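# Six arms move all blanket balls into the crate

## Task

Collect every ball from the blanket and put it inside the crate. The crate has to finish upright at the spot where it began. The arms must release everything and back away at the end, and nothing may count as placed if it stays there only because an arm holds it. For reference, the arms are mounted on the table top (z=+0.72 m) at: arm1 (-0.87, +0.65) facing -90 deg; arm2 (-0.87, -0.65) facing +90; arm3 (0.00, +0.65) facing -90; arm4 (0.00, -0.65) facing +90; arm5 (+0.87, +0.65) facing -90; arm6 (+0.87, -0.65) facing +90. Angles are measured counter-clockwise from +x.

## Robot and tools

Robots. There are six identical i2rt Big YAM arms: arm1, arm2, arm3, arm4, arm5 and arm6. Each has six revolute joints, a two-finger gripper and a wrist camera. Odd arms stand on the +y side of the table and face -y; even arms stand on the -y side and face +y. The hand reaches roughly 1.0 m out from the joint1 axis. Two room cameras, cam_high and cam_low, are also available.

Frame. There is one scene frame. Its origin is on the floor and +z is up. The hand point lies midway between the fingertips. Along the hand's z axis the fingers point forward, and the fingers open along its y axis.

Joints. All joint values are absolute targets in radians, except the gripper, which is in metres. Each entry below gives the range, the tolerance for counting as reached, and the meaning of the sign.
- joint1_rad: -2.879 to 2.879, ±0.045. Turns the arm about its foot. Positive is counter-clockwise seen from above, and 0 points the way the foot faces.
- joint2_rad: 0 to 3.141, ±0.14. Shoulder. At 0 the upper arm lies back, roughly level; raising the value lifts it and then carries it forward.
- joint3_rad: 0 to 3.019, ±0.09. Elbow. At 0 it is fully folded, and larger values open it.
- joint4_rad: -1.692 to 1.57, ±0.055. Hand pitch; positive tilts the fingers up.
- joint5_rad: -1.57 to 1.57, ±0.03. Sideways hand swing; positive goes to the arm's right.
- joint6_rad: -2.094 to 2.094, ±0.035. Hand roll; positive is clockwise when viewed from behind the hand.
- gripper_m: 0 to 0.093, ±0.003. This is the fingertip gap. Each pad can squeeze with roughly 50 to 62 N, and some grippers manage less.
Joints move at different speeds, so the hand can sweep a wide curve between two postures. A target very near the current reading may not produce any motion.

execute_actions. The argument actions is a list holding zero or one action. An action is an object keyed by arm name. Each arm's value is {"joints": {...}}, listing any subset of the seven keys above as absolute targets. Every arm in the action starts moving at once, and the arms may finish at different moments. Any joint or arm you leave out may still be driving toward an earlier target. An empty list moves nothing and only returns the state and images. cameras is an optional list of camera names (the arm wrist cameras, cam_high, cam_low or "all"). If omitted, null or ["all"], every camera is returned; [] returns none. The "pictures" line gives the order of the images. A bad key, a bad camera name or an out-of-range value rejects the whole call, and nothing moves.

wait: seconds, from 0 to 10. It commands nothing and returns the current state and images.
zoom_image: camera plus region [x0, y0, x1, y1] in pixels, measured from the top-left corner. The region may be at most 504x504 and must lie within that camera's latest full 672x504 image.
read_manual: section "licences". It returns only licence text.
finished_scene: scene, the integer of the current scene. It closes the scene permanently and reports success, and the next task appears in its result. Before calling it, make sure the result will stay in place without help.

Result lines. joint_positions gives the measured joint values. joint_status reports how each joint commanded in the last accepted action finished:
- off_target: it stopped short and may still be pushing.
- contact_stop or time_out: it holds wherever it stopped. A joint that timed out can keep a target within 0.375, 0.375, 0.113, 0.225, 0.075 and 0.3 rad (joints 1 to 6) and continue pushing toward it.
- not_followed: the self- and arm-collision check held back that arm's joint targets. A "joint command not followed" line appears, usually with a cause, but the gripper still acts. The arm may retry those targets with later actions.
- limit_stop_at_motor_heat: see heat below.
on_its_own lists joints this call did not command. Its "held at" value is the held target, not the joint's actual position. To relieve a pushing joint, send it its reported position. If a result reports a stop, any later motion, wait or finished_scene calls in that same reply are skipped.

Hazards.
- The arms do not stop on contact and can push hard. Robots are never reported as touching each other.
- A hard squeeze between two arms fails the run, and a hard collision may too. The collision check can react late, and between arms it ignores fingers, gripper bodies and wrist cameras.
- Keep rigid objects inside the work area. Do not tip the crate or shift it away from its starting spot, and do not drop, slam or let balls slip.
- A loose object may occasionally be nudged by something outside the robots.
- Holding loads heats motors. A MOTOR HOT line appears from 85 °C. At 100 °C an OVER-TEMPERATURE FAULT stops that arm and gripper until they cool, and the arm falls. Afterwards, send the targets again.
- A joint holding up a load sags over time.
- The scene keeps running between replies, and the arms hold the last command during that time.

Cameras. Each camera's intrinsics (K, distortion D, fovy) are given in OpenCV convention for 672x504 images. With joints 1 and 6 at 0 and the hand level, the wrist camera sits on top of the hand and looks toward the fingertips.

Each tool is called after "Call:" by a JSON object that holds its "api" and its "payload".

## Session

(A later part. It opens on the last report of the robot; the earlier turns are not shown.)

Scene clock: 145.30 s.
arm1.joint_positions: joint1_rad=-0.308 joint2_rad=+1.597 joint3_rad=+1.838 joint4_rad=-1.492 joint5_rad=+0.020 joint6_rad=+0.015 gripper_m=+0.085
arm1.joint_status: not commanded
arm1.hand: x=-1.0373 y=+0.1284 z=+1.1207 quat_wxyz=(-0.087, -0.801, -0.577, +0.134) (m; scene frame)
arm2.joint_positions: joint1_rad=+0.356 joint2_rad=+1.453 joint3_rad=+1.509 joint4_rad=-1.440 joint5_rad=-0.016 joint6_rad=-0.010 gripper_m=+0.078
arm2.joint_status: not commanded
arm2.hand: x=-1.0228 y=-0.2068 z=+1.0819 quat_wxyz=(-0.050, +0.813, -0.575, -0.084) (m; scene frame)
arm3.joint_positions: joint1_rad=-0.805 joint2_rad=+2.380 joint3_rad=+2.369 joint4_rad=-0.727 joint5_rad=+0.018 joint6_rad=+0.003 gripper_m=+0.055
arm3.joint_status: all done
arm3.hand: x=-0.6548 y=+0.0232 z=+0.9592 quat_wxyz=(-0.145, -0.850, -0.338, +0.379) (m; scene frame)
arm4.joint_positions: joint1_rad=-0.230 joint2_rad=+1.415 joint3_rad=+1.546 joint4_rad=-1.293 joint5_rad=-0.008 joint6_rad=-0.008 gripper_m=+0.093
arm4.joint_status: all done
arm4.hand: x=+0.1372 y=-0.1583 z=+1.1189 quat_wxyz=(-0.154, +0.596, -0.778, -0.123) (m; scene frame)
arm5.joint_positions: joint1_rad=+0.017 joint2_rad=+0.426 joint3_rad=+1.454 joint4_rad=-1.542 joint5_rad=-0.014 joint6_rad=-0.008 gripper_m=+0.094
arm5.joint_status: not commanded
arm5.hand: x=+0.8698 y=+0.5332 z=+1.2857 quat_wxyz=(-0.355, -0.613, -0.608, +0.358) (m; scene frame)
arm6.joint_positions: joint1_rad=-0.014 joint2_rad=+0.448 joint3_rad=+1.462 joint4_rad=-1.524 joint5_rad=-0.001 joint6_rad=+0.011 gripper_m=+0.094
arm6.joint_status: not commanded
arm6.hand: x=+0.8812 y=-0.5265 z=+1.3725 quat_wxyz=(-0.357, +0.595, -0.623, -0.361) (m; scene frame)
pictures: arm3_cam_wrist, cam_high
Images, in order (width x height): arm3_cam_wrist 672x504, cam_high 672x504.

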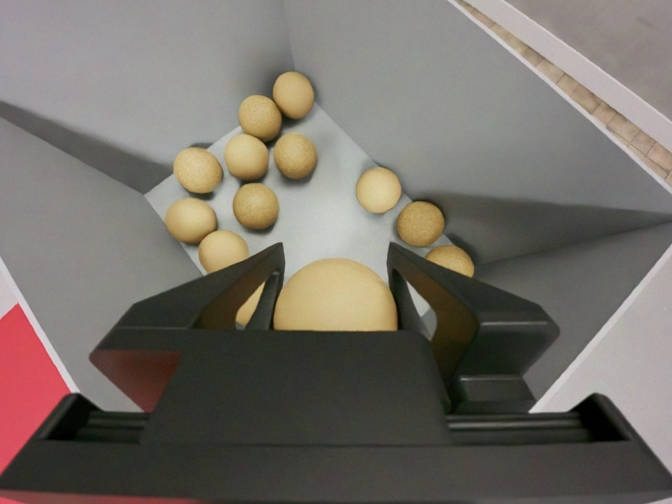

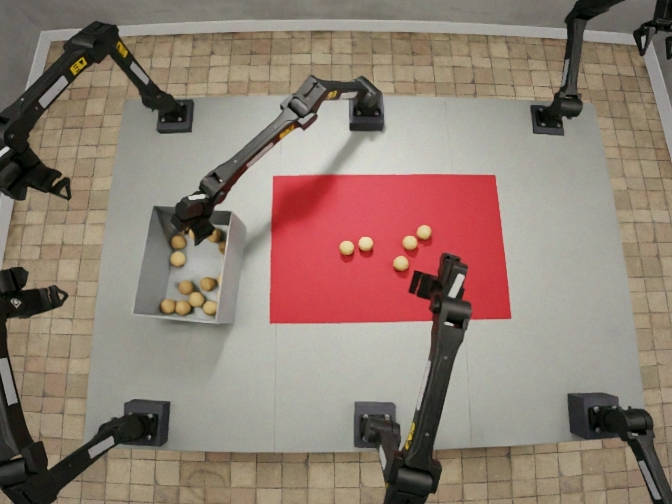

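Call:
{"api": "execute_actions", "payload": {"actions": [{"arm3":{"joints":{"gripper_m":0.093}},"arm4":{"joints":{"joint1_rad":-0.16,"joint2_rad":1.99,"joint3_rad":1.53,"joint4_rad":-0.92}}}], "cameras": ["arm4_cam_wrist"]}}

Scene clock: 147.10 s.
arm1.joint_positions: joint1_rad=-0.308 joint2_rad=+1.597 joint3_rad=+1.838 joint4_rad=-1.492 joint5_rad=+0.020 joint6_rad=+0.015 gripper_m=+0.085
arm1.joint_status: not commanded
arm1.hand: x=-1.0373 y=+0.1284 z=+1.1207 quat_wxyz=(-0.087, -0.801, -0.577, +0.134) (m; scene frame)
arm2.joint_positions: joint1_rad=+0.356 joint2_rad=+1.453 joint3_rad=+1.509 joint4_rad=-1.440 joint5_rad=-0.016 joint6_rad=-0.010 gripper_m=+0.078
arm2.joint_status: not commanded
arm2.hand: x=-1.0228 y=-0.2068 z=+1.0819 quat_wxyz=(-0.050, +0.813, -0.575, -0.084) (m; scene frame)
arm3.joint_positions: joint1_rad=-0.805 joint2_rad=+2.380 joint3_rad=+2.369 joint4_rad=-0.727 joint5_rad=+0.018 joint6_rad=+0.003 gripper_m=+0.093
arm3.joint_status: all done
arm3.hand: x=-0.6548 y=+0.0232 z=+0.9592 quat_wxyz=(-0.145, -0.850, -0.338, +0.379) (m; scene frame)
arm4.joint_positions: joint1_rad=-0.160 joint2_rad=+2.002 joint3_rad=+1.514 joint4_rad=-0.938 joint5_rad=-0.008 joint6_rad=-0.008 gripper_m=+0.093
arm4.joint_status: all done
arm4.hand: x=+0.1221 y=-0.0473 z=+0.8025 quat_wxyz=(-0.048, +0.634, -0.770, -0.047) (m; scene frame)
arm5.joint_positions: joint1_rad=+0.017 joint2_rad=+0.426 joint3_rad=+1.454 joint4_rad=-1.542 joint5_rad=-0.014 joint6_rad=-0.008 gripper_m=+0.094
arm5.joint_status: not commanded
arm5.hand: x=+0.8698 y=+0.5332 z=+1.2857 quat_wxyz=(-0.355, -0.613, -0.608, +0.358) (m; scene frame)
arm6.joint_positions: joint1_rad=-0.014 joint2_rad=+0.448 joint3_rad=+1.462 joint4_rad=-1.524 joint5_rad=-0.001 joint6_rad=+0.011 gripper_m=+0.094
arm6.joint_status: not commanded
arm6.hand: x=+0.8812 y=-0.5265 z=+1.3725 quat_wxyz=(-0.357, +0.595, -0.623, -0.361) (m; scene frame)
pictures: arm4_cam_wrist
Images, in order (width x height): arm4_cam_wrist 672x504.

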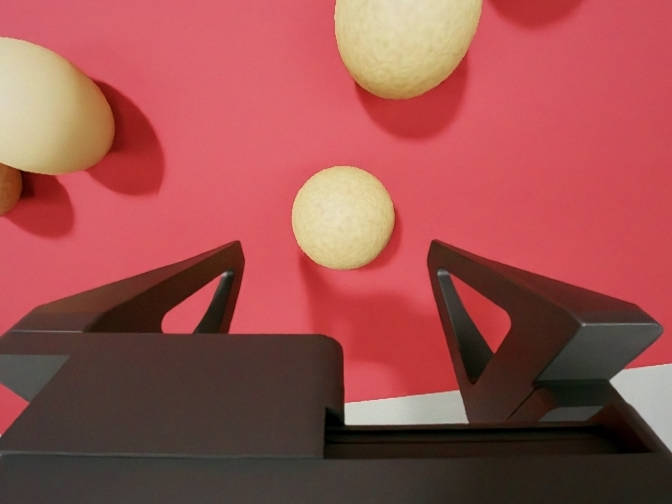

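Call:
{"api": "execute_actions", "payload": {"actions": [{"arm3":{"joints":{"joint2_rad":1.43,"joint3_rad":1.54,"joint4_rad":-1.31}},"arm4":{"joints":{"joint1_rad":-0.168,"joint2_rad":2.075,"joint3_rad":1.465,"joint4_rad":-0.815}}}], "cameras": ["arm4_cam_wrist"]}}

Scene clock: 149.70 s.
arm1.joint_positions: joint1_rad=-0.308 joint2_rad=+1.597 joint3_rad=+1.838 joint4_rad=-1.492 joint5_rad=+0.020 joint6_rad=+0.015 gripper_m=+0.085
arm1.joint_status: not commanded
arm1.hand: x=-1.0373 y=+0.1284 z=+1.1207 quat_wxyz=(-0.087, -0.801, -0.577, +0.134) (m; scene frame)
arm2.joint_positions: joint1_rad=+0.356 joint2_rad=+1.453 joint3_rad=+1.509 joint4_rad=-1.440 joint5_rad=-0.016 joint6_rad=-0.010 gripper_m=+0.078
arm2.joint_status: not commanded
arm2.hand: x=-1.0228 y=-0.2068 z=+1.0819 quat_wxyz=(-0.050, +0.813, -0.575, -0.084) (m; scene frame)
arm3.joint_positions: joint1_rad=-0.805 joint2_rad=+1.421 joint3_rad=+1.546 joint4_rad=-1.293 joint5_rad=+0.018 joint6_rad=+0.003 gripper_m=+0.093
arm3.joint_status: all done
arm3.hand: x=-0.3675 y=+0.3002 z=+1.1222 quat_wxyz=(-0.067, -0.910, -0.364, +0.190) (m; scene frame)
arm4.joint_positions: joint1_rad=-0.160 joint2_rad=+2.049 joint3_rad=+1.468 joint4_rad=-0.834 joint5_rad=-0.008 joint6_rad=-0.008 gripper_m=+0.093
arm4.joint_status: all done
arm4.hand: x=+0.1216 y=-0.0488 z=+0.7615 quat_wxyz=(-0.052, +0.634, -0.770, -0.050) (m; scene frame)
arm5.joint_positions: joint1_rad=+0.017 joint2_rad=+0.426 joint3_rad=+1.454 joint4_rad=-1.542 joint5_rad=-0.014 joint6_rad=-0.008 gripper_m=+0.094
arm5.joint_status: not commanded
arm5.hand: x=+0.8698 y=+0.5332 z=+1.2857 quat_wxyz=(-0.355, -0.613, -0.608, +0.358) (m; scene frame)
arm6.joint_positions: joint1_rad=-0.014 joint2_rad=+0.448 joint3_rad=+1.462 joint4_rad=-1.524 joint5_rad=-0.001 joint6_rad=+0.011 gripper_m=+0.094
arm6.joint_status: not commanded
arm6.hand: x=+0.8812 y=-0.5265 z=+1.3725 quat_wxyz=(-0.357, +0.595, -0.623, -0.361) (m; scene frame)
pictures: arm4_cam_wrist
Images, in order (width x height): arm4_cam_wrist 672x504.

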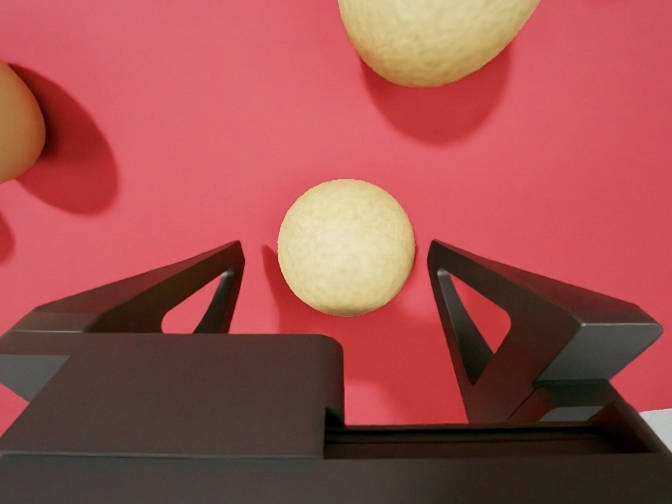

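Call:
{"api": "execute_actions", "payload": {"actions": [{"arm3":{"joints":{"joint1_rad":0.38}},"arm4":{"joints":{"joint2_rad":2.105}}}], "cameras": []}}

Call:
{"api": "execute_actions", "payload": {"actions": [{"arm4":{"joints":{"gripper_m":0.045}}}], "cameras": ["arm4_cam_wrist","cam_high"]}}

Scene clock: 151.87 s.
arm1.joint_positions: joint1_rad=-0.308 joint2_rad=+1.597 joint3_rad=+1.838 joint4_rad=-1.492 joint5_rad=+0.020 joint6_rad=+0.015 gripper_m=+0.085
arm1.joint_status: not commanded
arm1.hand: x=-1.0373 y=+0.1284 z=+1.1207 quat_wxyz=(-0.087, -0.801, -0.577, +0.134) (m; scene frame)
arm2.joint_positions: joint1_rad=+0.356 joint2_rad=+1.453 joint3_rad=+1.509 joint4_rad=-1.440 joint5_rad=-0.016 joint6_rad=-0.010 gripper_m=+0.078
arm2.joint_status: not commanded
arm2.hand: x=-1.0228 y=-0.2068 z=+1.0819 quat_wxyz=(-0.050, +0.813, -0.575, -0.084) (m; scene frame)
arm3.joint_positions: joint1_rad=+0.381 joint2_rad=+1.428 joint3_rad=+1.546 joint4_rad=-1.293 joint5_rad=+0.015 joint6_rad=+0.003 gripper_m=+0.093
arm3.joint_status: all done
arm3.hand: x=+0.1878 y=+0.1766 z=+1.1181 quat_wxyz=(-0.159, -0.551, -0.811, +0.117) (m; scene frame)
arm4.joint_positions: joint1_rad=-0.160 joint2_rad=+2.069 joint3_rad=+1.468 joint4_rad=-0.834 joint5_rad=-0.008 joint6_rad=-0.008 gripper_m=+0.093
arm4.joint_status: all done
arm4.hand: x=+0.1209 y=-0.0521 z=+0.7494 quat_wxyz=(-0.044, +0.634, -0.771, -0.043) (m; scene frame)
arm5.joint_positions: joint1_rad=+0.017 joint2_rad=+0.426 joint3_rad=+1.454 joint4_rad=-1.542 joint5_rad=-0.014 joint6_rad=-0.008 gripper_m=+0.094
arm5.joint_status: not commanded
arm5.hand: x=+0.8698 y=+0.5332 z=+1.2857 quat_wxyz=(-0.355, -0.613, -0.608, +0.358) (m; scene frame)
arm6.joint_positions: joint1_rad=-0.014 joint2_rad=+0.448 joint3_rad=+1.462 joint4_rad=-1.524 joint5_rad=-0.001 joint6_rad=+0.011 gripper_m=+0.094
arm6.joint_status: not commanded
arm6.hand: x=+0.8812 y=-0.5265 z=+1.3725 quat_wxyz=(-0.357, +0.595, -0.623, -0.361) (m; scene frame)
pictures: none
No camera images: the call's "cameras" was empty. Leave "cameras" out to get every camera's image.

Scene clock: 152.47 s.
arm1.joint_positions: joint1_rad=-0.308 joint2_rad=+1.597 joint3_rad=+1.838 joint4_rad=-1.492 joint5_rad=+0.020 joint6_rad=+0.015 gripper_m=+0.085
arm1.joint_status: not commanded
arm1.hand: x=-1.0373 y=+0.1284 z=+1.1207 quat_wxyz=(-0.087, -0.801, -0.577, +0.134) (m; scene frame)
arm2.joint_positions: joint1_rad=+0.356 joint2_rad=+1.453 joint3_rad=+1.509 joint4_rad=-1.440 joint5_rad=-0.016 joint6_rad=-0.010 gripper_m=+0.078
arm2.joint_status: not commanded
arm2.hand: x=-1.0228 y=-0.2068 z=+1.0819 quat_wxyz=(-0.050, +0.813, -0.575, -0.084) (m; scene frame)
arm3.joint_positions: joint1_rad=+0.381 joint2_rad=+1.428 joint3_rad=+1.546 joint4_rad=-1.293 joint5_rad=+0.015 joint6_rad=+0.003 gripper_m=+0.093
arm3.joint_status: not commanded
arm3.hand: x=+0.1878 y=+0.1766 z=+1.1181 quat_wxyz=(-0.159, -0.551, -0.811, +0.117) (m; scene frame)
arm4.joint_positions: joint1_rad=-0.160 joint2_rad=+2.069 joint3_rad=+1.468 joint4_rad=-0.834 joint5_rad=-0.007 joint6_rad=-0.007 gripper_m=+0.056
arm4.joint_status: gripper_m off_target (ended at +0.056, target +0.045)
arm4.hand: x=+0.1209 y=-0.0521 z=+0.7494 quat_wxyz=(-0.044, +0.634, -0.771, -0.043) (m; scene frame)
arm5.joint_positions: joint1_rad=+0.017 joint2_rad=+0.426 joint3_rad=+1.454 joint4_rad=-1.542 joint5_rad=-0.014 joint6_rad=-0.008 gripper_m=+0.094
arm5.joint_status: not commanded
arm5.hand: x=+0.8698 y=+0.5332 z=+1.2857 quat_wxyz=(-0.355, -0.613, -0.608, +0.358) (m; scene frame)
arm6.joint_positions: joint1_rad=-0.014 joint2_rad=+0.448 joint3_rad=+1.462 joint4_rad=-1.524 joint5_rad=-0.001 joint6_rad=+0.011 gripper_m=+0.094
arm6.joint_status: not commanded
arm6.hand: x=+0.8812 y=-0.5265 z=+1.3725 quat_wxyz=(-0.357, +0.595, -0.623, -0.361) (m; scene frame)
pictures: arm4_cam_wrist, cam_high
Images, in order (width x height): arm4_cam_wrist 672x504, cam_high 672x504.

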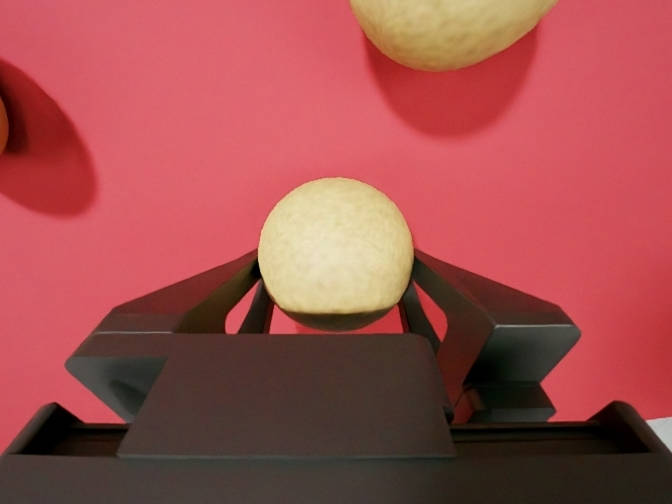

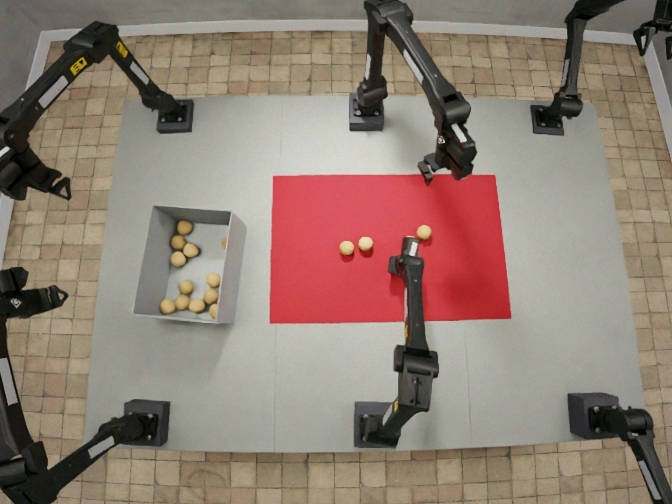

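Call:
{"api": "execute_actions", "payload": {"actions": [{"arm3":{"joints":{"joint6_rad":-1.67}},"arm4":{"joints":{"joint2_rad":1.43,"joint3_rad":1.54,"joint4_rad":-1.31}}}], "cameras": []}}

Call:
{"api": "execute_actions", "payload": {"actions": [{"arm4":{"joints":{"joint1_rad":0.94}}}], "cameras": []}}

Call:
{"api": "execute_actions", "payload": {"actions": [{"arm3":{"joints":{"joint2_rad":1.99,"joint3_rad":1.53,"joint4_rad":-0.92}},"arm4":{"joints":{"joint2_rad":2.27,"joint3_rad":2.33,"joint4_rad":-0.93}}}], "cameras": ["arm3_cam_wrist","cam_high"]}}

Scene clock: 155.67 s.
arm1.joint_positions: joint1_rad=-0.308 joint2_rad=+1.597 joint3_rad=+1.838 joint4_rad=-1.492 joint5_rad=+0.020 joint6_rad=+0.015 gripper_m=+0.085
arm1.joint_status: not commanded
arm1.hand: x=-1.0373 y=+0.1284 z=+1.1207 quat_wxyz=(-0.087, -0.801, -0.577, +0.134) (m; scene frame)
arm2.joint_positions: joint1_rad=+0.356 joint2_rad=+1.453 joint3_rad=+1.509 joint4_rad=-1.440 joint5_rad=-0.016 joint6_rad=-0.010 gripper_m=+0.078
arm2.joint_status: not commanded
arm2.hand: x=-1.0228 y=-0.2068 z=+1.0819 quat_wxyz=(-0.050, +0.813, -0.575, -0.084) (m; scene frame)
arm3.joint_positions: joint1_rad=+0.381 joint2_rad=+1.428 joint3_rad=+1.546 joint4_rad=-1.293 joint5_rad=+0.015 joint6_rad=-1.658 gripper_m=+0.093
arm3.joint_status: all done
arm3.hand: x=+0.1878 y=+0.1766 z=+1.1181 quat_wxyz=(-0.021, +0.227, -0.954, +0.196) (m; scene frame)
arm4.joint_positions: joint1_rad=-0.160 joint2_rad=+1.413 joint3_rad=+1.530 joint4_rad=-1.292 joint5_rad=-0.007 joint6_rad=-0.007 gripper_m=+0.056
arm4.joint_status: all done
arm4.hand: x=+0.1019 y=-0.1530 z=+1.1125 quat_wxyz=(-0.144, +0.624, -0.758, -0.124) (m; scene frame)
arm5.joint_positions: joint1_rad=+0.017 joint2_rad=+0.426 joint3_rad=+1.454 joint4_rad=-1.542 joint5_rad=-0.014 joint6_rad=-0.008 gripper_m=+0.094
arm5.joint_status: not commanded
arm5.hand: x=+0.8698 y=+0.5332 z=+1.2857 quat_wxyz=(-0.355, -0.613, -0.608, +0.358) (m; scene frame)
arm6.joint_positions: joint1_rad=-0.014 joint2_rad=+0.448 joint3_rad=+1.462 joint4_rad=-1.524 joint5_rad=-0.001 joint6_rad=+0.011 gripper_m=+0.094
arm6.joint_status: not commanded
arm6.hand: x=+0.8812 y=-0.5265 z=+1.3725 quat_wxyz=(-0.357, +0.595, -0.623, -0.361) (m; scene frame)
pictures: none
No camera images: the call's "cameras" was empty. Leave "cameras" out to get every camera's image.

Scene clock: 157.20 s.
arm1.joint_positions: joint1_rad=-0.308 joint2_rad=+1.597 joint3_rad=+1.838 joint4_rad=-1.492 joint5_rad=+0.020 joint6_rad=+0.015 gripper_m=+0.085
arm1.joint_status: not commanded
arm1.hand: x=-1.0373 y=+0.1284 z=+1.1207 quat_wxyz=(-0.087, -0.801, -0.577, +0.134) (m; scene frame)
arm2.joint_positions: joint1_rad=+0.356 joint2_rad=+1.453 joint3_rad=+1.509 joint4_rad=-1.440 joint5_rad=-0.016 joint6_rad=-0.010 gripper_m=+0.078
arm2.joint_status: not commanded
arm2.hand: x=-1.0228 y=-0.2068 z=+1.0819 quat_wxyz=(-0.050, +0.813, -0.575, -0.084) (m; scene frame)
arm3.joint_positions: joint1_rad=+0.381 joint2_rad=+1.428 joint3_rad=+1.546 joint4_rad=-1.293 joint5_rad=+0.015 joint6_rad=-1.659 gripper_m=+0.093
arm3.joint_status: not commanded
arm3.hand: x=+0.1878 y=+0.1766 z=+1.1181 quat_wxyz=(-0.021, +0.227, -0.954, +0.196) (m; scene frame)
arm4.joint_positions: joint1_rad=+0.941 joint2_rad=+1.415 joint3_rad=+1.530 joint4_rad=-1.292 joint5_rad=-0.008 joint6_rad=-0.007 gripper_m=+0.056
arm4.joint_status: all done
arm4.hand: x=-0.3929 y=-0.3338 z=+1.1169 quat_wxyz=(-0.055, +0.927, -0.320, -0.187) (m; scene frame)
arm5.joint_positions: joint1_rad=+0.017 joint2_rad=+0.426 joint3_rad=+1.454 joint4_rad=-1.542 joint5_rad=-0.014 joint6_rad=-0.008 gripper_m=+0.094
arm5.joint_status: not commanded
arm5.hand: x=+0.8698 y=+0.5332 z=+1.2857 quat_wxyz=(-0.355, -0.613, -0.608, +0.358) (m; scene frame)
arm6.joint_positions: joint1_rad=-0.014 joint2_rad=+0.448 joint3_rad=+1.462 joint4_rad=-1.524 joint5_rad=-0.001 joint6_rad=+0.011 gripper_m=+0.094
arm6.joint_status: not commanded
arm6.hand: x=+0.8812 y=-0.5265 z=+1.3725 quat_wxyz=(-0.357, +0.595, -0.623, -0.361) (m; scene frame)
pictures: none
No camera images: the call's "cameras" was empty. Leave "cameras" out to get every camera's image.

Scene clock: 158.90 s.
arm1.joint_positions: joint1_rad=-0.308 joint2_rad=+1.597 joint3_rad=+1.838 joint4_rad=-1.492 joint5_rad=+0.020 joint6_rad=+0.015 gripper_m=+0.085
arm1.joint_status: not commanded
arm1.hand: x=-1.0373 y=+0.1284 z=+1.1207 quat_wxyz=(-0.087, -0.801, -0.577, +0.134) (m; scene frame)
arm2.joint_positions: joint1_rad=+0.356 joint2_rad=+1.453 joint3_rad=+1.509 joint4_rad=-1.440 joint5_rad=-0.016 joint6_rad=-0.010 gripper_m=+0.078
arm2.joint_status: not commanded
arm2.hand: x=-1.0228 y=-0.2068 z=+1.0819 quat_wxyz=(-0.050, +0.813, -0.575, -0.084) (m; scene frame)
arm3.joint_positions: joint1_rad=+0.381 joint2_rad=+1.985 joint3_rad=+1.516 joint4_rad=-0.940 joint5_rad=+0.015 joint6_rad=-1.659 gripper_m=+0.093
arm3.joint_status: all done
arm3.hand: x=+0.2274 y=+0.0768 z=+0.8193 quat_wxyz=(-0.004, +0.232, -0.969, +0.081) (m; scene frame)
arm4.joint_positions: joint1_rad=+0.941 joint2_rad=+2.272 joint3_rad=+2.277 joint4_rad=-0.949 joint5_rad=-0.008 joint6_rad=-0.007 gripper_m=+0.056
arm4.joint_status: all done
arm4.hand: x=-0.6604 y=-0.1237 z=+0.9631 quat_wxyz=(-0.093, +0.899, -0.311, -0.293) (m; scene frame)
arm5.joint_positions: joint1_rad=+0.017 joint2_rad=+0.426 joint3_rad=+1.454 joint4_rad=-1.542 joint5_rad=-0.014 joint6_rad=-0.008 gripper_m=+0.094
arm5.joint_status: not commanded
arm5.hand: x=+0.8698 y=+0.5332 z=+1.2857 quat_wxyz=(-0.355, -0.613, -0.608, +0.358) (m; scene frame)
arm6.joint_positions: joint1_rad=-0.014 joint2_rad=+0.448 joint3_rad=+1.462 joint4_rad=-1.524 joint5_rad=-0.001 joint6_rad=+0.011 gripper_m=+0.094
arm6.joint_status: not commanded
arm6.hand: x=+0.8812 y=-0.5265 z=+1.3725 quat_wxyz=(-0.357, +0.595, -0.623, -0.361) (m; scene frame)
pictures: arm3_cam_wrist, cam_high
Images, in order (width x height): arm3_cam_wrist 672x504, cam_high 672x504.

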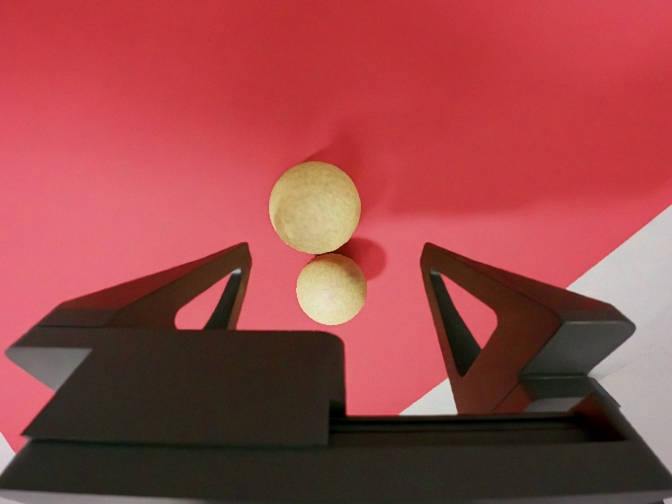

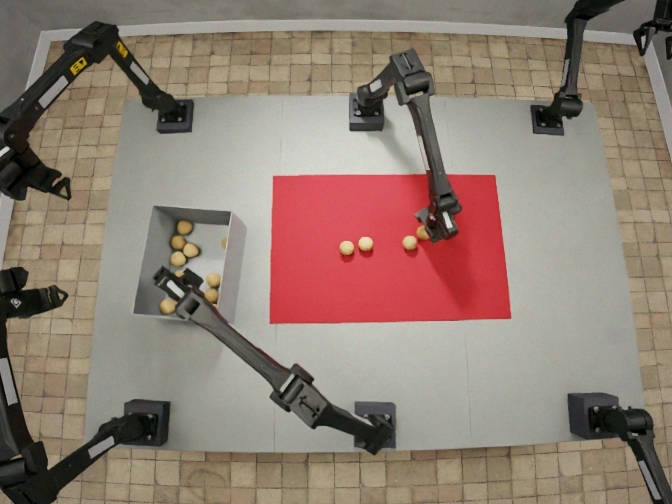

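Call:
{"api": "execute_actions", "payload": {"actions": [{"arm3":{"joints":{"joint1_rad":0.355,"joint2_rad":2.105,"joint3_rad":1.452,"joint4_rad":-0.79}},"arm4":{"joints":{"gripper_m":0.093}}}], "cameras": ["arm3_cam_wrist"]}}

Scene clock: 161.13 s.
arm1.joint_positions: joint1_rad=-0.308 joint2_rad=+1.597 joint3_rad=+1.838 joint4_rad=-1.492 joint5_rad=+0.020 joint6_rad=+0.015 gripper_m=+0.085
arm1.joint_status: not commanded
arm1.hand: x=-1.0373 y=+0.1284 z=+1.1207 quat_wxyz=(-0.087, -0.801, -0.577, +0.134) (m; scene frame)
arm2.joint_positions: joint1_rad=+0.356 joint2_rad=+1.453 joint3_rad=+1.509 joint4_rad=-1.440 joint5_rad=-0.016 joint6_rad=-0.010 gripper_m=+0.078
arm2.joint_status: not commanded
arm2.hand: x=-1.0228 y=-0.2068 z=+1.0819 quat_wxyz=(-0.050, +0.813, -0.575, -0.084) (m; scene frame)
arm3.joint_positions: joint1_rad=+0.362 joint2_rad=+2.077 joint3_rad=+1.462 joint4_rad=-0.806 joint5_rad=+0.016 joint6_rad=-1.659 gripper_m=+0.093
arm3.joint_status: all done
arm3.hand: x=+0.2154 y=+0.0755 z=+0.7506 quat_wxyz=(-0.002, +0.223, -0.972, +0.076) (m; scene frame)
arm4.joint_positions: joint1_rad=+0.941 joint2_rad=+2.272 joint3_rad=+2.277 joint4_rad=-0.949 joint5_rad=-0.008 joint6_rad=-0.007 gripper_m=+0.093
arm4.joint_status: all done
arm4.hand: x=-0.6604 y=-0.1237 z=+0.9631 quat_wxyz=(-0.093, +0.899, -0.311, -0.293) (m; scene frame)
arm5.joint_positions: joint1_rad=+0.017 joint2_rad=+0.426 joint3_rad=+1.454 joint4_rad=-1.542 joint5_rad=-0.014 joint6_rad=-0.008 gripper_m=+0.094
arm5.joint_status: not commanded
arm5.hand: x=+0.8698 y=+0.5332 z=+1.2857 quat_wxyz=(-0.355, -0.613, -0.608, +0.358) (m; scene frame)
arm6.joint_positions: joint1_rad=-0.014 joint2_rad=+0.448 joint3_rad=+1.462 joint4_rad=-1.524 joint5_rad=-0.001 joint6_rad=+0.011 gripper_m=+0.094
arm6.joint_status: not commanded
arm6.hand: x=+0.8812 y=-0.5265 z=+1.3725 quat_wxyz=(-0.357, +0.595, -0.623, -0.361) (m; scene frame)
pictures: arm3_cam_wrist
Images, in order (width x height): arm3_cam_wrist 672x504.

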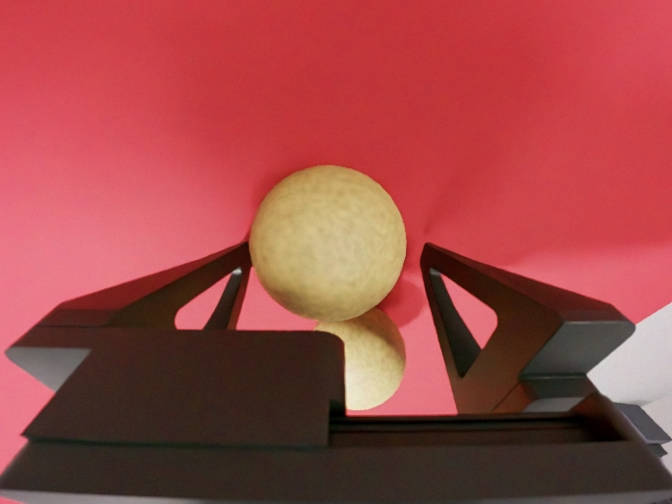

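Good.

Call:
{"api": "execute_actions", "payload": {"actions": [{"arm3":{"joints":{"gripper_m":0.045}},"arm4":{"joints":{"joint2_rad":1.43,"joint3_rad":1.54,"joint4_rad":-1.31}}}], "cameras": ["arm3_cam_wrist"]}}

Scene clock: 162.87 s.
arm1.joint_positions: joint1_rad=-0.308 joint2_rad=+1.597 joint3_rad=+1.838 joint4_rad=-1.492 joint5_rad=+0.020 joint6_rad=+0.015 gripper_m=+0.085
arm1.joint_status: not commanded
arm1.hand: x=-1.0373 y=+0.1284 z=+1.1207 quat_wxyz=(-0.087, -0.801, -0.577, +0.134) (m; scene frame)
arm2.joint_positions: joint1_rad=+0.356 joint2_rad=+1.453 joint3_rad=+1.509 joint4_rad=-1.440 joint5_rad=-0.016 joint6_rad=-0.010 gripper_m=+0.078
arm2.joint_status: not commanded
arm2.hand: x=-1.0228 y=-0.2068 z=+1.0819 quat_wxyz=(-0.050, +0.813, -0.575, -0.084) (m; scene frame)
arm3.joint_positions: joint1_rad=+0.362 joint2_rad=+2.079 joint3_rad=+1.461 joint4_rad=-0.806 joint5_rad=+0.016 joint6_rad=-1.660 gripper_m=+0.050
arm3.joint_status: gripper_m off_target (ended at +0.050, target +0.045)
arm3.hand: x=+0.2150 y=+0.0763 z=+0.7488 quat_wxyz=(-0.001, +0.223, -0.972, +0.074) (m; scene frame)
arm4.joint_positions: joint1_rad=+0.941 joint2_rad=+1.407 joint3_rad=+1.546 joint4_rad=-1.294 joint5_rad=-0.008 joint6_rad=-0.007 gripper_m=+0.093
arm4.joint_status: all done
arm4.hand: x=-0.3935 y=-0.3332 z=+1.1282 quat_wxyz=(-0.059, +0.925, -0.320, -0.197) (m; scene frame)
arm5.joint_positions: joint1_rad=+0.017 joint2_rad=+0.426 joint3_rad=+1.454 joint4_rad=-1.542 joint5_rad=-0.014 joint6_rad=-0.008 gripper_m=+0.094
arm5.joint_status: not commanded
arm5.hand: x=+0.8698 y=+0.5332 z=+1.2857 quat_wxyz=(-0.355, -0.613, -0.608, +0.358) (m; scene frame)
arm6.joint_positions: joint1_rad=-0.014 joint2_rad=+0.448 joint3_rad=+1.462 joint4_rad=-1.524 joint5_rad=-0.001 joint6_rad=+0.011 gripper_m=+0.094
arm6.joint_status: not commanded
arm6.hand: x=+0.8812 y=-0.5265 z=+1.3725 quat_wxyz=(-0.357, +0.595, -0.623, -0.361) (m; scene frame)
pictures: arm3_cam_wrist
Images, in order (width x height): arm3_cam_wrist 672x504.

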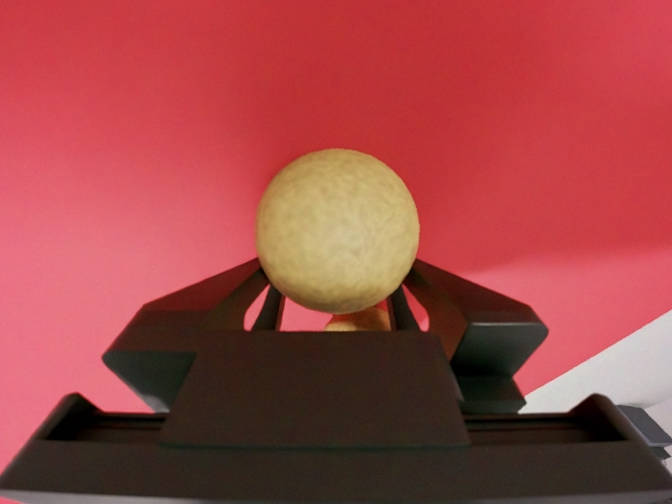

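Call:
{"api": "execute_actions", "payload": {"actions": [{"arm3":{"joints":{"gripper_m":0.093}}}], "cameras": []}}

Call:
{"api": "execute_actions", "payload": {"actions": [{"arm3":{"joints":{"joint1_rad":0.395}}}], "cameras": ["arm3_cam_wrist"]}}

Scene clock: 163.83 s.
arm1.joint_positions: joint1_rad=-0.308 joint2_rad=+1.597 joint3_rad=+1.838 joint4_rad=-1.492 joint5_rad=+0.020 joint6_rad=+0.015 gripper_m=+0.085
arm1.joint_status: not commanded
arm1.hand: x=-1.0373 y=+0.1284 z=+1.1207 quat_wxyz=(-0.087, -0.801, -0.577, +0.134) (m; scene frame)
arm2.joint_positions: joint1_rad=+0.356 joint2_rad=+1.453 joint3_rad=+1.509 joint4_rad=-1.440 joint5_rad=-0.016 joint6_rad=-0.010 gripper_m=+0.078
arm2.joint_status: not commanded
arm2.hand: x=-1.0228 y=-0.2068 z=+1.0819 quat_wxyz=(-0.050, +0.813, -0.575, -0.084) (m; scene frame)
arm3.joint_positions: joint1_rad=+0.362 joint2_rad=+2.077 joint3_rad=+1.461 joint4_rad=-0.799 joint5_rad=+0.016 joint6_rad=-1.660 gripper_m=+0.093
arm3.joint_status: all done
arm3.hand: x=+0.2158 y=+0.0744 z=+0.7502 quat_wxyz=(-0.002, +0.223, -0.972, +0.078) (m; scene frame)
arm4.joint_positions: joint1_rad=+0.941 joint2_rad=+1.407 joint3_rad=+1.546 joint4_rad=-1.294 joint5_rad=-0.008 joint6_rad=-0.007 gripper_m=+0.093
arm4.joint_status: not commanded
arm4.hand: x=-0.3935 y=-0.3332 z=+1.1282 quat_wxyz=(-0.059, +0.925, -0.320, -0.197) (m; scene frame)
arm5.joint_positions: joint1_rad=+0.017 joint2_rad=+0.426 joint3_rad=+1.454 joint4_rad=-1.542 joint5_rad=-0.014 joint6_rad=-0.008 gripper_m=+0.094
arm5.joint_status: not commanded
arm5.hand: x=+0.8698 y=+0.5332 z=+1.2857 quat_wxyz=(-0.355, -0.613, -0.608, +0.358) (m; scene frame)
arm6.joint_positions: joint1_rad=-0.014 joint2_rad=+0.448 joint3_rad=+1.462 joint4_rad=-1.524 joint5_rad=-0.001 joint6_rad=+0.011 gripper_m=+0.094
arm6.joint_status: not commanded
arm6.hand: x=+0.8812 y=-0.5265 z=+1.3725 quat_wxyz=(-0.357, +0.595, -0.623, -0.361) (m; scene frame)
pictures: none
No camera images: the call's "cameras" was empty. Leave "cameras" out to get every camera's image.

Scene clock: 164.47 s.
arm1.joint_positions: joint1_rad=-0.308 joint2_rad=+1.597 joint3_rad=+1.838 joint4_rad=-1.492 joint5_rad=+0.020 joint6_rad=+0.015 gripper_m=+0.085
arm1.joint_status: not commanded
arm1.hand: x=-1.0373 y=+0.1284 z=+1.1207 quat_wxyz=(-0.087, -0.801, -0.577, +0.134) (m; scene frame)
arm2.joint_positions: joint1_rad=+0.356 joint2_rad=+1.453 joint3_rad=+1.509 joint4_rad=-1.440 joint5_rad=-0.016 joint6_rad=-0.010 gripper_m=+0.078
arm2.joint_status: not commanded
arm2.hand: x=-1.0228 y=-0.2068 z=+1.0819 quat_wxyz=(-0.050, +0.813, -0.575, -0.084) (m; scene frame)
arm3.joint_positions: joint1_rad=+0.372 joint2_rad=+2.077 joint3_rad=+1.461 joint4_rad=-0.799 joint5_rad=+0.022 joint6_rad=-1.665 gripper_m=+0.093
arm3.joint_status: all done
arm3.hand: x=+0.2204 y=+0.0762 z=+0.7502 quat_wxyz=(+0.001, +0.231, -0.970, +0.079) (m; scene frame)
arm4.joint_positions: joint1_rad=+0.941 joint2_rad=+1.407 joint3_rad=+1.546 joint4_rad=-1.294 joint5_rad=-0.008 joint6_rad=-0.007 gripper_m=+0.093
arm4.joint_status: not commanded
arm4.hand: x=-0.3935 y=-0.3332 z=+1.1282 quat_wxyz=(-0.059, +0.925, -0.320, -0.197) (m; scene frame)
arm5.joint_positions: joint1_rad=+0.017 joint2_rad=+0.426 joint3_rad=+1.454 joint4_rad=-1.542 joint5_rad=-0.014 joint6_rad=-0.008 gripper_m=+0.094
arm5.joint_status: not commanded
arm5.hand: x=+0.8698 y=+0.5332 z=+1.2857 quat_wxyz=(-0.355, -0.613, -0.608, +0.358) (m; scene frame)
arm6.joint_positions: joint1_rad=-0.014 joint2_rad=+0.448 joint3_rad=+1.462 joint4_rad=-1.524 joint5_rad=-0.001 joint6_rad=+0.011 gripper_m=+0.094
arm6.joint_status: not commanded
arm6.hand: x=+0.8812 y=-0.5265 z=+1.3725 quat_wxyz=(-0.357, +0.595, -0.623, -0.361) (m; scene frame)
pictures: arm3_cam_wrist
Images, in order (width x height): arm3_cam_wrist 672x504.

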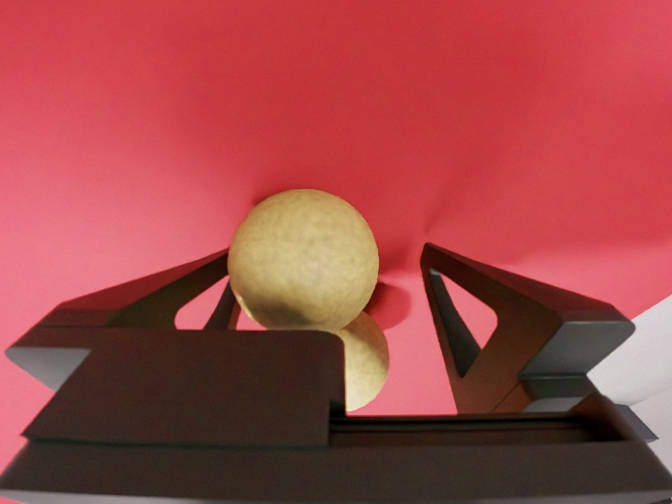

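Call:
{"api": "execute_actions", "payload": {"actions": [{"arm3":{"joints":{"gripper_m":0.045}}}], "cameras": ["arm3_cam_wrist"]}}

Scene clock: 165.43 s.
arm1.joint_positions: joint1_rad=-0.308 joint2_rad=+1.597 joint3_rad=+1.838 joint4_rad=-1.492 joint5_rad=+0.020 joint6_rad=+0.015 gripper_m=+0.085
arm1.joint_status: not commanded
arm1.hand: x=-1.0373 y=+0.1284 z=+1.1207 quat_wxyz=(-0.087, -0.801, -0.577, +0.134) (m; scene frame)
arm2.joint_positions: joint1_rad=+0.356 joint2_rad=+1.453 joint3_rad=+1.509 joint4_rad=-1.440 joint5_rad=-0.016 joint6_rad=-0.010 gripper_m=+0.078
arm2.joint_status: not commanded
arm2.hand: x=-1.0228 y=-0.2068 z=+1.0819 quat_wxyz=(-0.050, +0.813, -0.575, -0.084) (m; scene frame)
arm3.joint_positions: joint1_rad=+0.383 joint2_rad=+2.078 joint3_rad=+1.461 joint4_rad=-0.799 joint5_rad=+0.019 joint6_rad=-1.665 gripper_m=+0.057
arm3.joint_status: gripper_m off_target (ended at +0.057, target +0.045)
arm3.hand: x=+0.2270 y=+0.0789 z=+0.7495 quat_wxyz=(-0.001, +0.236, -0.969, +0.078) (m; scene frame)
arm4.joint_positions: joint1_rad=+0.941 joint2_rad=+1.407 joint3_rad=+1.546 joint4_rad=-1.294 joint5_rad=-0.008 joint6_rad=-0.007 gripper_m=+0.093
arm4.joint_status: not commanded
arm4.hand: x=-0.3935 y=-0.3332 z=+1.1282 quat_wxyz=(-0.059, +0.925, -0.320, -0.197) (m; scene frame)
arm5.joint_positions: joint1_rad=+0.017 joint2_rad=+0.426 joint3_rad=+1.454 joint4_rad=-1.542 joint5_rad=-0.014 joint6_rad=-0.008 gripper_m=+0.094
arm5.joint_status: not commanded
arm5.hand: x=+0.8698 y=+0.5332 z=+1.2857 quat_wxyz=(-0.355, -0.613, -0.608, +0.358) (m; scene frame)
arm6.joint_positions: joint1_rad=-0.014 joint2_rad=+0.448 joint3_rad=+1.462 joint4_rad=-1.524 joint5_rad=-0.001 joint6_rad=+0.011 gripper_m=+0.094
arm6.joint_status: not commanded
arm6.hand: x=+0.8812 y=-0.5265 z=+1.3725 quat_wxyz=(-0.357, +0.595, -0.623, -0.361) (m; scene frame)
pictures: arm3_cam_wrist
Images, in order (width x height): arm3_cam_wrist 672x504.

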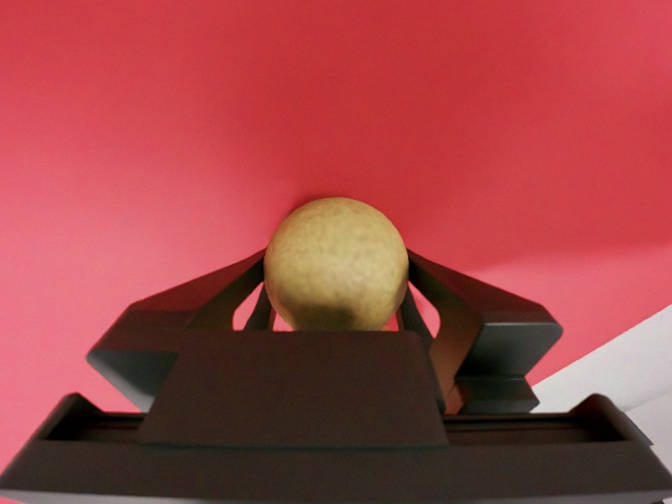

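Call:
{"api": "execute_actions", "payload": {"actions": [{"arm3":{"joints":{"joint2_rad":1.43,"joint3_rad":1.54,"joint4_rad":-1.31}},"arm4":{"joints":{"joint1_rad":0.18,"joint6_rad":-1.43}}}], "cameras": []}}

Call:
{"api": "execute_actions", "payload": {"actions": [{"arm3":{"joints":{"joint1_rad":-0.794,"joint6_rad":0}}}], "cameras": ["cam_high"]}}

Call:
{"api": "execute_actions", "payload": {"actions": [{"arm3":{"joints":{"joint2_rad":2.38,"joint3_rad":2.42,"joint4_rad":-0.70}},"arm4":{"joints":{"joint2_rad":2.15,"joint3_rad":1.80,"joint4_rad":-1.035}}}], "cameras": ["arm4_cam_wrist","cam_high"]}}

Scene clock: 168.23 s.
arm1.joint_positions: joint1_rad=-0.308 joint2_rad=+1.597 joint3_rad=+1.838 joint4_rad=-1.492 joint5_rad=+0.020 joint6_rad=+0.015 gripper_m=+0.085
arm1.joint_status: not commanded
arm1.hand: x=-1.0373 y=+0.1284 z=+1.1207 quat_wxyz=(-0.087, -0.801, -0.577, +0.134) (m; scene frame)
arm2.joint_positions: joint1_rad=+0.356 joint2_rad=+1.453 joint3_rad=+1.509 joint4_rad=-1.440 joint5_rad=-0.016 joint6_rad=-0.010 gripper_m=+0.078
arm2.joint_status: not commanded
arm2.hand: x=-1.0228 y=-0.2068 z=+1.0819 quat_wxyz=(-0.050, +0.813, -0.575, -0.084) (m; scene frame)
arm3.joint_positions: joint1_rad=+0.383 joint2_rad=+1.433 joint3_rad=+1.528 joint4_rad=-1.291 joint5_rad=+0.018 joint6_rad=-1.665 gripper_m=+0.057
arm3.joint_status: all done
arm3.hand: x=+0.1875 y=+0.1787 z=+1.1074 quat_wxyz=(-0.018, +0.232, -0.955, +0.186) (m; scene frame)
arm4.joint_positions: joint1_rad=+0.179 joint2_rad=+1.409 joint3_rad=+1.546 joint4_rad=-1.294 joint5_rad=-0.008 joint6_rad=-1.421 gripper_m=+0.093
arm4.joint_status: all done
arm4.hand: x=-0.0680 y=-0.1461 z=+1.1228 quat_wxyz=(-0.197, +0.980, -0.006, -0.036) (m; scene frame)
arm5.joint_positions: joint1_rad=+0.017 joint2_rad=+0.426 joint3_rad=+1.454 joint4_rad=-1.542 joint5_rad=-0.014 joint6_rad=-0.008 gripper_m=+0.094
arm5.joint_status: not commanded
arm5.hand: x=+0.8698 y=+0.5332 z=+1.2857 quat_wxyz=(-0.355, -0.613, -0.608, +0.358) (m; scene frame)
arm6.joint_positions: joint1_rad=-0.014 joint2_rad=+0.448 joint3_rad=+1.462 joint4_rad=-1.524 joint5_rad=-0.001 joint6_rad=+0.011 gripper_m=+0.094
arm6.joint_status: not commanded
arm6.hand: x=+0.8812 y=-0.5265 z=+1.3725 quat_wxyz=(-0.357, +0.595, -0.623, -0.361) (m; scene frame)
pictures: none
No camera images: the call's "cameras" was empty. Leave "cameras" out to get every camera's image.

Scene clock: 170.43 s.
arm1.joint_positions: joint1_rad=-0.308 joint2_rad=+1.597 joint3_rad=+1.838 joint4_rad=-1.492 joint5_rad=+0.020 joint6_rad=+0.015 gripper_m=+0.085
arm1.joint_status: not commanded
arm1.hand: x=-1.0373 y=+0.1284 z=+1.1207 quat_wxyz=(-0.087, -0.801, -0.577, +0.134) (m; scene frame)
arm2.joint_positions: joint1_rad=+0.356 joint2_rad=+1.453 joint3_rad=+1.509 joint4_rad=-1.440 joint5_rad=-0.016 joint6_rad=-0.010 gripper_m=+0.078
arm2.joint_status: not commanded
arm2.hand: x=-1.0228 y=-0.2068 z=+1.0819 quat_wxyz=(-0.050, +0.813, -0.575, -0.084) (m; scene frame)
arm3.joint_positions: joint1_rad=-0.795 joint2_rad=+1.433 joint3_rad=+1.528 joint4_rad=-1.291 joint5_rad=+0.017 joint6_rad=-0.012 gripper_m=+0.057
arm3.joint_status: all done
arm3.hand: x=-0.3638 y=+0.2971 z=+1.1080 quat_wxyz=(-0.062, -0.907, -0.376, +0.177) (m; scene frame)
arm4.joint_positions: joint1_rad=+0.179 joint2_rad=+1.409 joint3_rad=+1.546 joint4_rad=-1.294 joint5_rad=-0.008 joint6_rad=-1.421 gripper_m=+0.093
arm4.joint_status: not commanded
arm4.hand: x=-0.0680 y=-0.1461 z=+1.1228 quat_wxyz=(-0.197, +0.980, -0.006, -0.036) (m; scene frame)
arm5.joint_positions: joint1_rad=+0.017 joint2_rad=+0.426 joint3_rad=+1.454 joint4_rad=-1.542 joint5_rad=-0.014 joint6_rad=-0.008 gripper_m=+0.094
arm5.joint_status: not commanded
arm5.hand: x=+0.8698 y=+0.5332 z=+1.2857 quat_wxyz=(-0.355, -0.613, -0.608, +0.358) (m; scene frame)
arm6.joint_positions: joint1_rad=-0.014 joint2_rad=+0.448 joint3_rad=+1.462 joint4_rad=-1.524 joint5_rad=-0.001 joint6_rad=+0.011 gripper_m=+0.094
arm6.joint_status: not commanded
arm6.hand: x=+0.8812 y=-0.5265 z=+1.3725 quat_wxyz=(-0.357, +0.595, -0.623, -0.361) (m; scene frame)
pictures: cam_high
Images, in order (width x height): cam_high 672x504.

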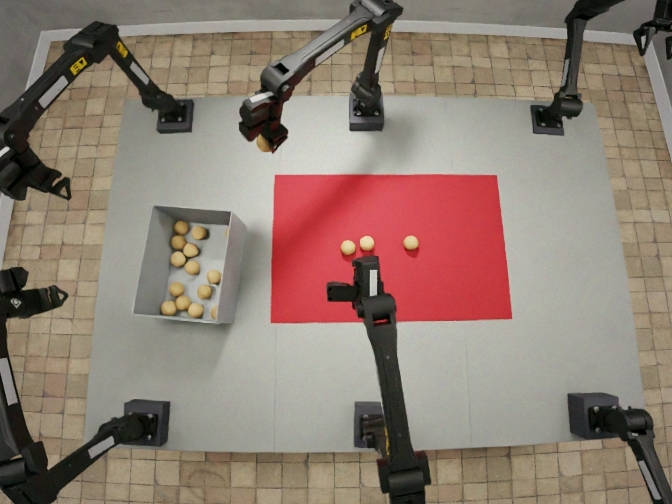

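Scene clock: 172.40 s.
arm1.joint_positions: joint1_rad=-0.308 joint2_rad=+1.597 joint3_rad=+1.838 joint4_rad=-1.492 joint5_rad=+0.020 joint6_rad=+0.015 gripper_m=+0.085
arm1.joint_status: not commanded
arm1.hand: x=-1.0373 y=+0.1284 z=+1.1207 quat_wxyz=(-0.087, -0.801, -0.577, +0.134) (m; scene frame)
arm2.joint_positions: joint1_rad=+0.356 joint2_rad=+1.453 joint3_rad=+1.509 joint4_rad=-1.440 joint5_rad=-0.016 joint6_rad=-0.010 gripper_m=+0.078
arm2.joint_status: not commanded
arm2.hand: x=-1.0228 y=-0.2068 z=+1.0819 quat_wxyz=(-0.050, +0.813, -0.575, -0.084) (m; scene frame)
arm3.joint_positions: joint1_rad=-0.795 joint2_rad=+2.379 joint3_rad=+2.369 joint4_rad=-0.727 joint5_rad=+0.017 joint6_rad=-0.011 gripper_m=+0.057
arm3.joint_status: all done
arm3.hand: x=-0.6487 y=+0.0170 z=+0.9599 quat_wxyz=(-0.144, -0.845, -0.348, +0.379) (m; scene frame)
arm4.joint_positions: joint1_rad=+0.179 joint2_rad=+2.166 joint3_rad=+1.781 joint4_rad=-1.046 joint5_rad=-0.008 joint6_rad=-1.422 gripper_m=+0.093
arm4.joint_status: all done
arm4.hand: x=-0.0939 y=+0.0223 z=+0.7983 quat_wxyz=(-0.063, +0.998, -0.006, -0.017) (m; scene frame)
arm5.joint_positions: joint1_rad=+0.017 joint2_rad=+0.426 joint3_rad=+1.454 joint4_rad=-1.542 joint5_rad=-0.014 joint6_rad=-0.008 gripper_m=+0.094
arm5.joint_status: not commanded
arm5.hand: x=+0.8698 y=+0.5332 z=+1.2857 quat_wxyz=(-0.355, -0.613, -0.608, +0.358) (m; scene frame)
arm6.joint_positions: joint1_rad=-0.014 joint2_rad=+0.448 joint3_rad=+1.462 joint4_rad=-1.524 joint5_rad=-0.001 joint6_rad=+0.011 gripper_m=+0.094
arm6.joint_status: not commanded
arm6.hand: x=+0.8812 y=-0.5265 z=+1.3725 quat_wxyz=(-0.357, +0.595, -0.623, -0.361) (m; scene frame)
pictures: arm4_cam_wrist, cam_high
Images, in order (width x height): arm4_cam_wrist 672x504, cam_high 672x504.

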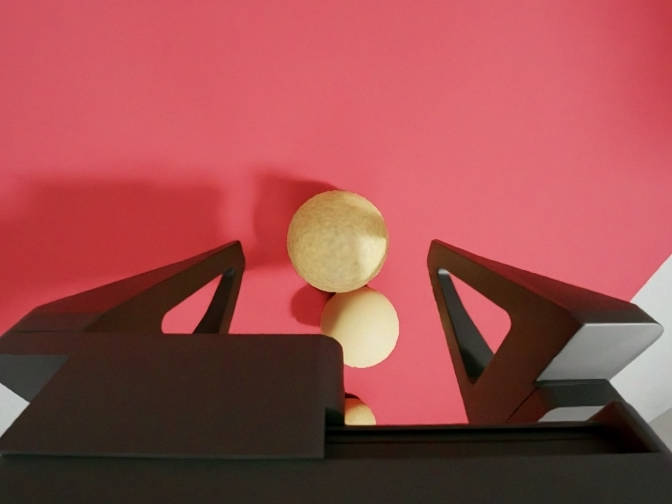

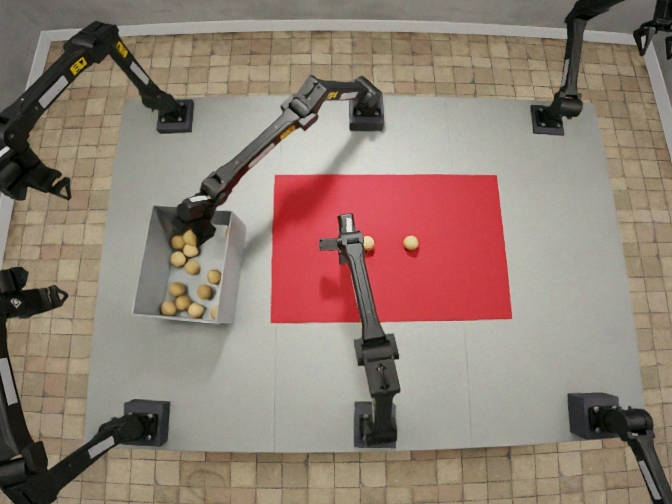

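Call:
{"api": "execute_actions", "payload": {"actions": [{"arm3":{"joints":{"gripper_m":0.093}},"arm4":{"joints":{"joint1_rad":0.135}}}], "cameras": []}}

Call:
{"api": "execute_actions", "payload": {"actions": [{"arm3":{"joints":{"joint2_rad":1.43,"joint3_rad":1.54,"joint4_rad":-1.31}},"arm4":{"joints":{"joint2_rad":2.26,"joint3_rad":1.76,"joint4_rad":-0.945}}}], "cameras": ["arm4_cam_wrist"]}}

Scene clock: 174.80 s.
arm1.joint_positions: joint1_rad=-0.308 joint2_rad=+1.597 joint3_rad=+1.838 joint4_rad=-1.492 joint5_rad=+0.020 joint6_rad=+0.015 gripper_m=+0.085
arm1.joint_status: not commanded
arm1.hand: x=-1.0373 y=+0.1284 z=+1.1207 quat_wxyz=(-0.087, -0.801, -0.577, +0.134) (m; scene frame)
arm2.joint_positions: joint1_rad=+0.356 joint2_rad=+1.453 joint3_rad=+1.509 joint4_rad=-1.440 joint5_rad=-0.016 joint6_rad=-0.010 gripper_m=+0.078
arm2.joint_status: not commanded
arm2.hand: x=-1.0228 y=-0.2068 z=+1.0819 quat_wxyz=(-0.050, +0.813, -0.575, -0.084) (m; scene frame)
arm3.joint_positions: joint1_rad=-0.795 joint2_rad=+2.379 joint3_rad=+2.369 joint4_rad=-0.727 joint5_rad=+0.017 joint6_rad=-0.011 gripper_m=+0.093
arm3.joint_status: all done
arm3.hand: x=-0.6487 y=+0.0170 z=+0.9599 quat_wxyz=(-0.144, -0.845, -0.348, +0.379) (m; scene frame)
arm4.joint_positions: joint1_rad=+0.137 joint2_rad=+2.166 joint3_rad=+1.781 joint4_rad=-1.046 joint5_rad=-0.008 joint6_rad=-1.422 gripper_m=+0.093
arm4.joint_status: all done
arm4.hand: x=-0.0656 y=+0.0256 z=+0.7981 quat_wxyz=(-0.064, +0.998, -0.026, -0.015) (m; scene frame)
arm5.joint_positions: joint1_rad=+0.017 joint2_rad=+0.426 joint3_rad=+1.454 joint4_rad=-1.542 joint5_rad=-0.014 joint6_rad=-0.008 gripper_m=+0.094
arm5.joint_status: not commanded
arm5.hand: x=+0.8698 y=+0.5332 z=+1.2857 quat_wxyz=(-0.355, -0.613, -0.608, +0.358) (m; scene frame)
arm6.joint_positions: joint1_rad=-0.014 joint2_rad=+0.448 joint3_rad=+1.462 joint4_rad=-1.524 joint5_rad=-0.001 joint6_rad=+0.011 gripper_m=+0.094
arm6.joint_status: not commanded
arm6.hand: x=+0.8812 y=-0.5265 z=+1.3725 quat_wxyz=(-0.357, +0.595, -0.623, -0.361) (m; scene frame)
pictures: none
No camera images: the call's "cameras" was empty. Leave "cameras" out to get every camera's image.

Scene clock: 176.47 s.
arm1.joint_positions: joint1_rad=-0.308 joint2_rad=+1.597 joint3_rad=+1.838 joint4_rad=-1.492 joint5_rad=+0.020 joint6_rad=+0.015 gripper_m=+0.085
arm1.joint_status: not commanded
arm1.hand: x=-1.0373 y=+0.1284 z=+1.1207 quat_wxyz=(-0.087, -0.801, -0.577, +0.134) (m; scene frame)
arm2.joint_positions: joint1_rad=+0.356 joint2_rad=+1.453 joint3_rad=+1.509 joint4_rad=-1.440 joint5_rad=-0.016 joint6_rad=-0.010 gripper_m=+0.078
arm2.joint_status: not commanded
arm2.hand: x=-1.0228 y=-0.2068 z=+1.0819 quat_wxyz=(-0.050, +0.813, -0.575, -0.084) (m; scene frame)
arm3.joint_positions: joint1_rad=-0.795 joint2_rad=+1.421 joint3_rad=+1.546 joint4_rad=-1.293 joint5_rad=+0.017 joint6_rad=-0.011 gripper_m=+0.093
arm3.joint_status: all done
arm3.hand: x=-0.3642 y=+0.2967 z=+1.1224 quat_wxyz=(-0.067, -0.905, -0.374, +0.190) (m; scene frame)
arm4.joint_positions: joint1_rad=+0.137 joint2_rad=+2.232 joint3_rad=+1.763 joint4_rad=-0.962 joint5_rad=-0.008 joint6_rad=-1.422 gripper_m=+0.093
arm4.joint_status: all done
arm4.hand: x=-0.0663 y=+0.0295 z=+0.7506 quat_wxyz=(-0.064, +0.997, -0.026, -0.016) (m; scene frame)
arm5.joint_positions: joint1_rad=+0.017 joint2_rad=+0.426 joint3_rad=+1.454 joint4_rad=-1.542 joint5_rad=-0.014 joint6_rad=-0.008 gripper_m=+0.094
arm5.joint_status: not commanded
arm5.hand: x=+0.8698 y=+0.5332 z=+1.2857 quat_wxyz=(-0.355, -0.613, -0.608, +0.358) (m; scene frame)
arm6.joint_positions: joint1_rad=-0.014 joint2_rad=+0.448 joint3_rad=+1.462 joint4_rad=-1.524 joint5_rad=-0.001 joint6_rad=+0.011 gripper_m=+0.094
arm6.joint_status: not commanded
arm6.hand: x=+0.8812 y=-0.5265 z=+1.3725 quat_wxyz=(-0.357, +0.595, -0.623, -0.361) (m; scene frame)
pictures: arm4_cam_wrist
Images, in order (width x height): arm4_cam_wrist 672x504.

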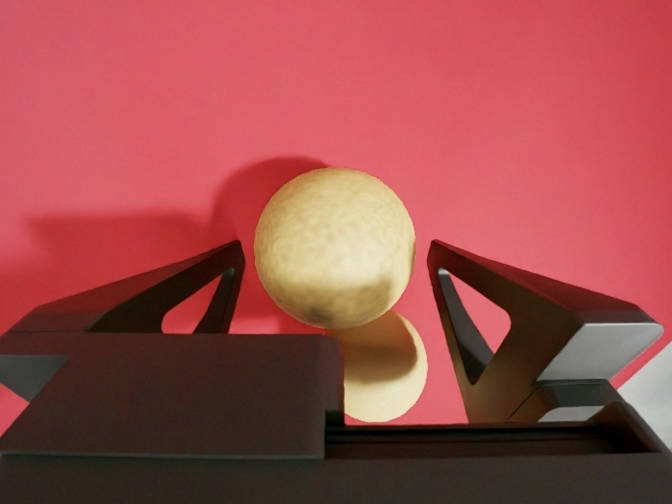

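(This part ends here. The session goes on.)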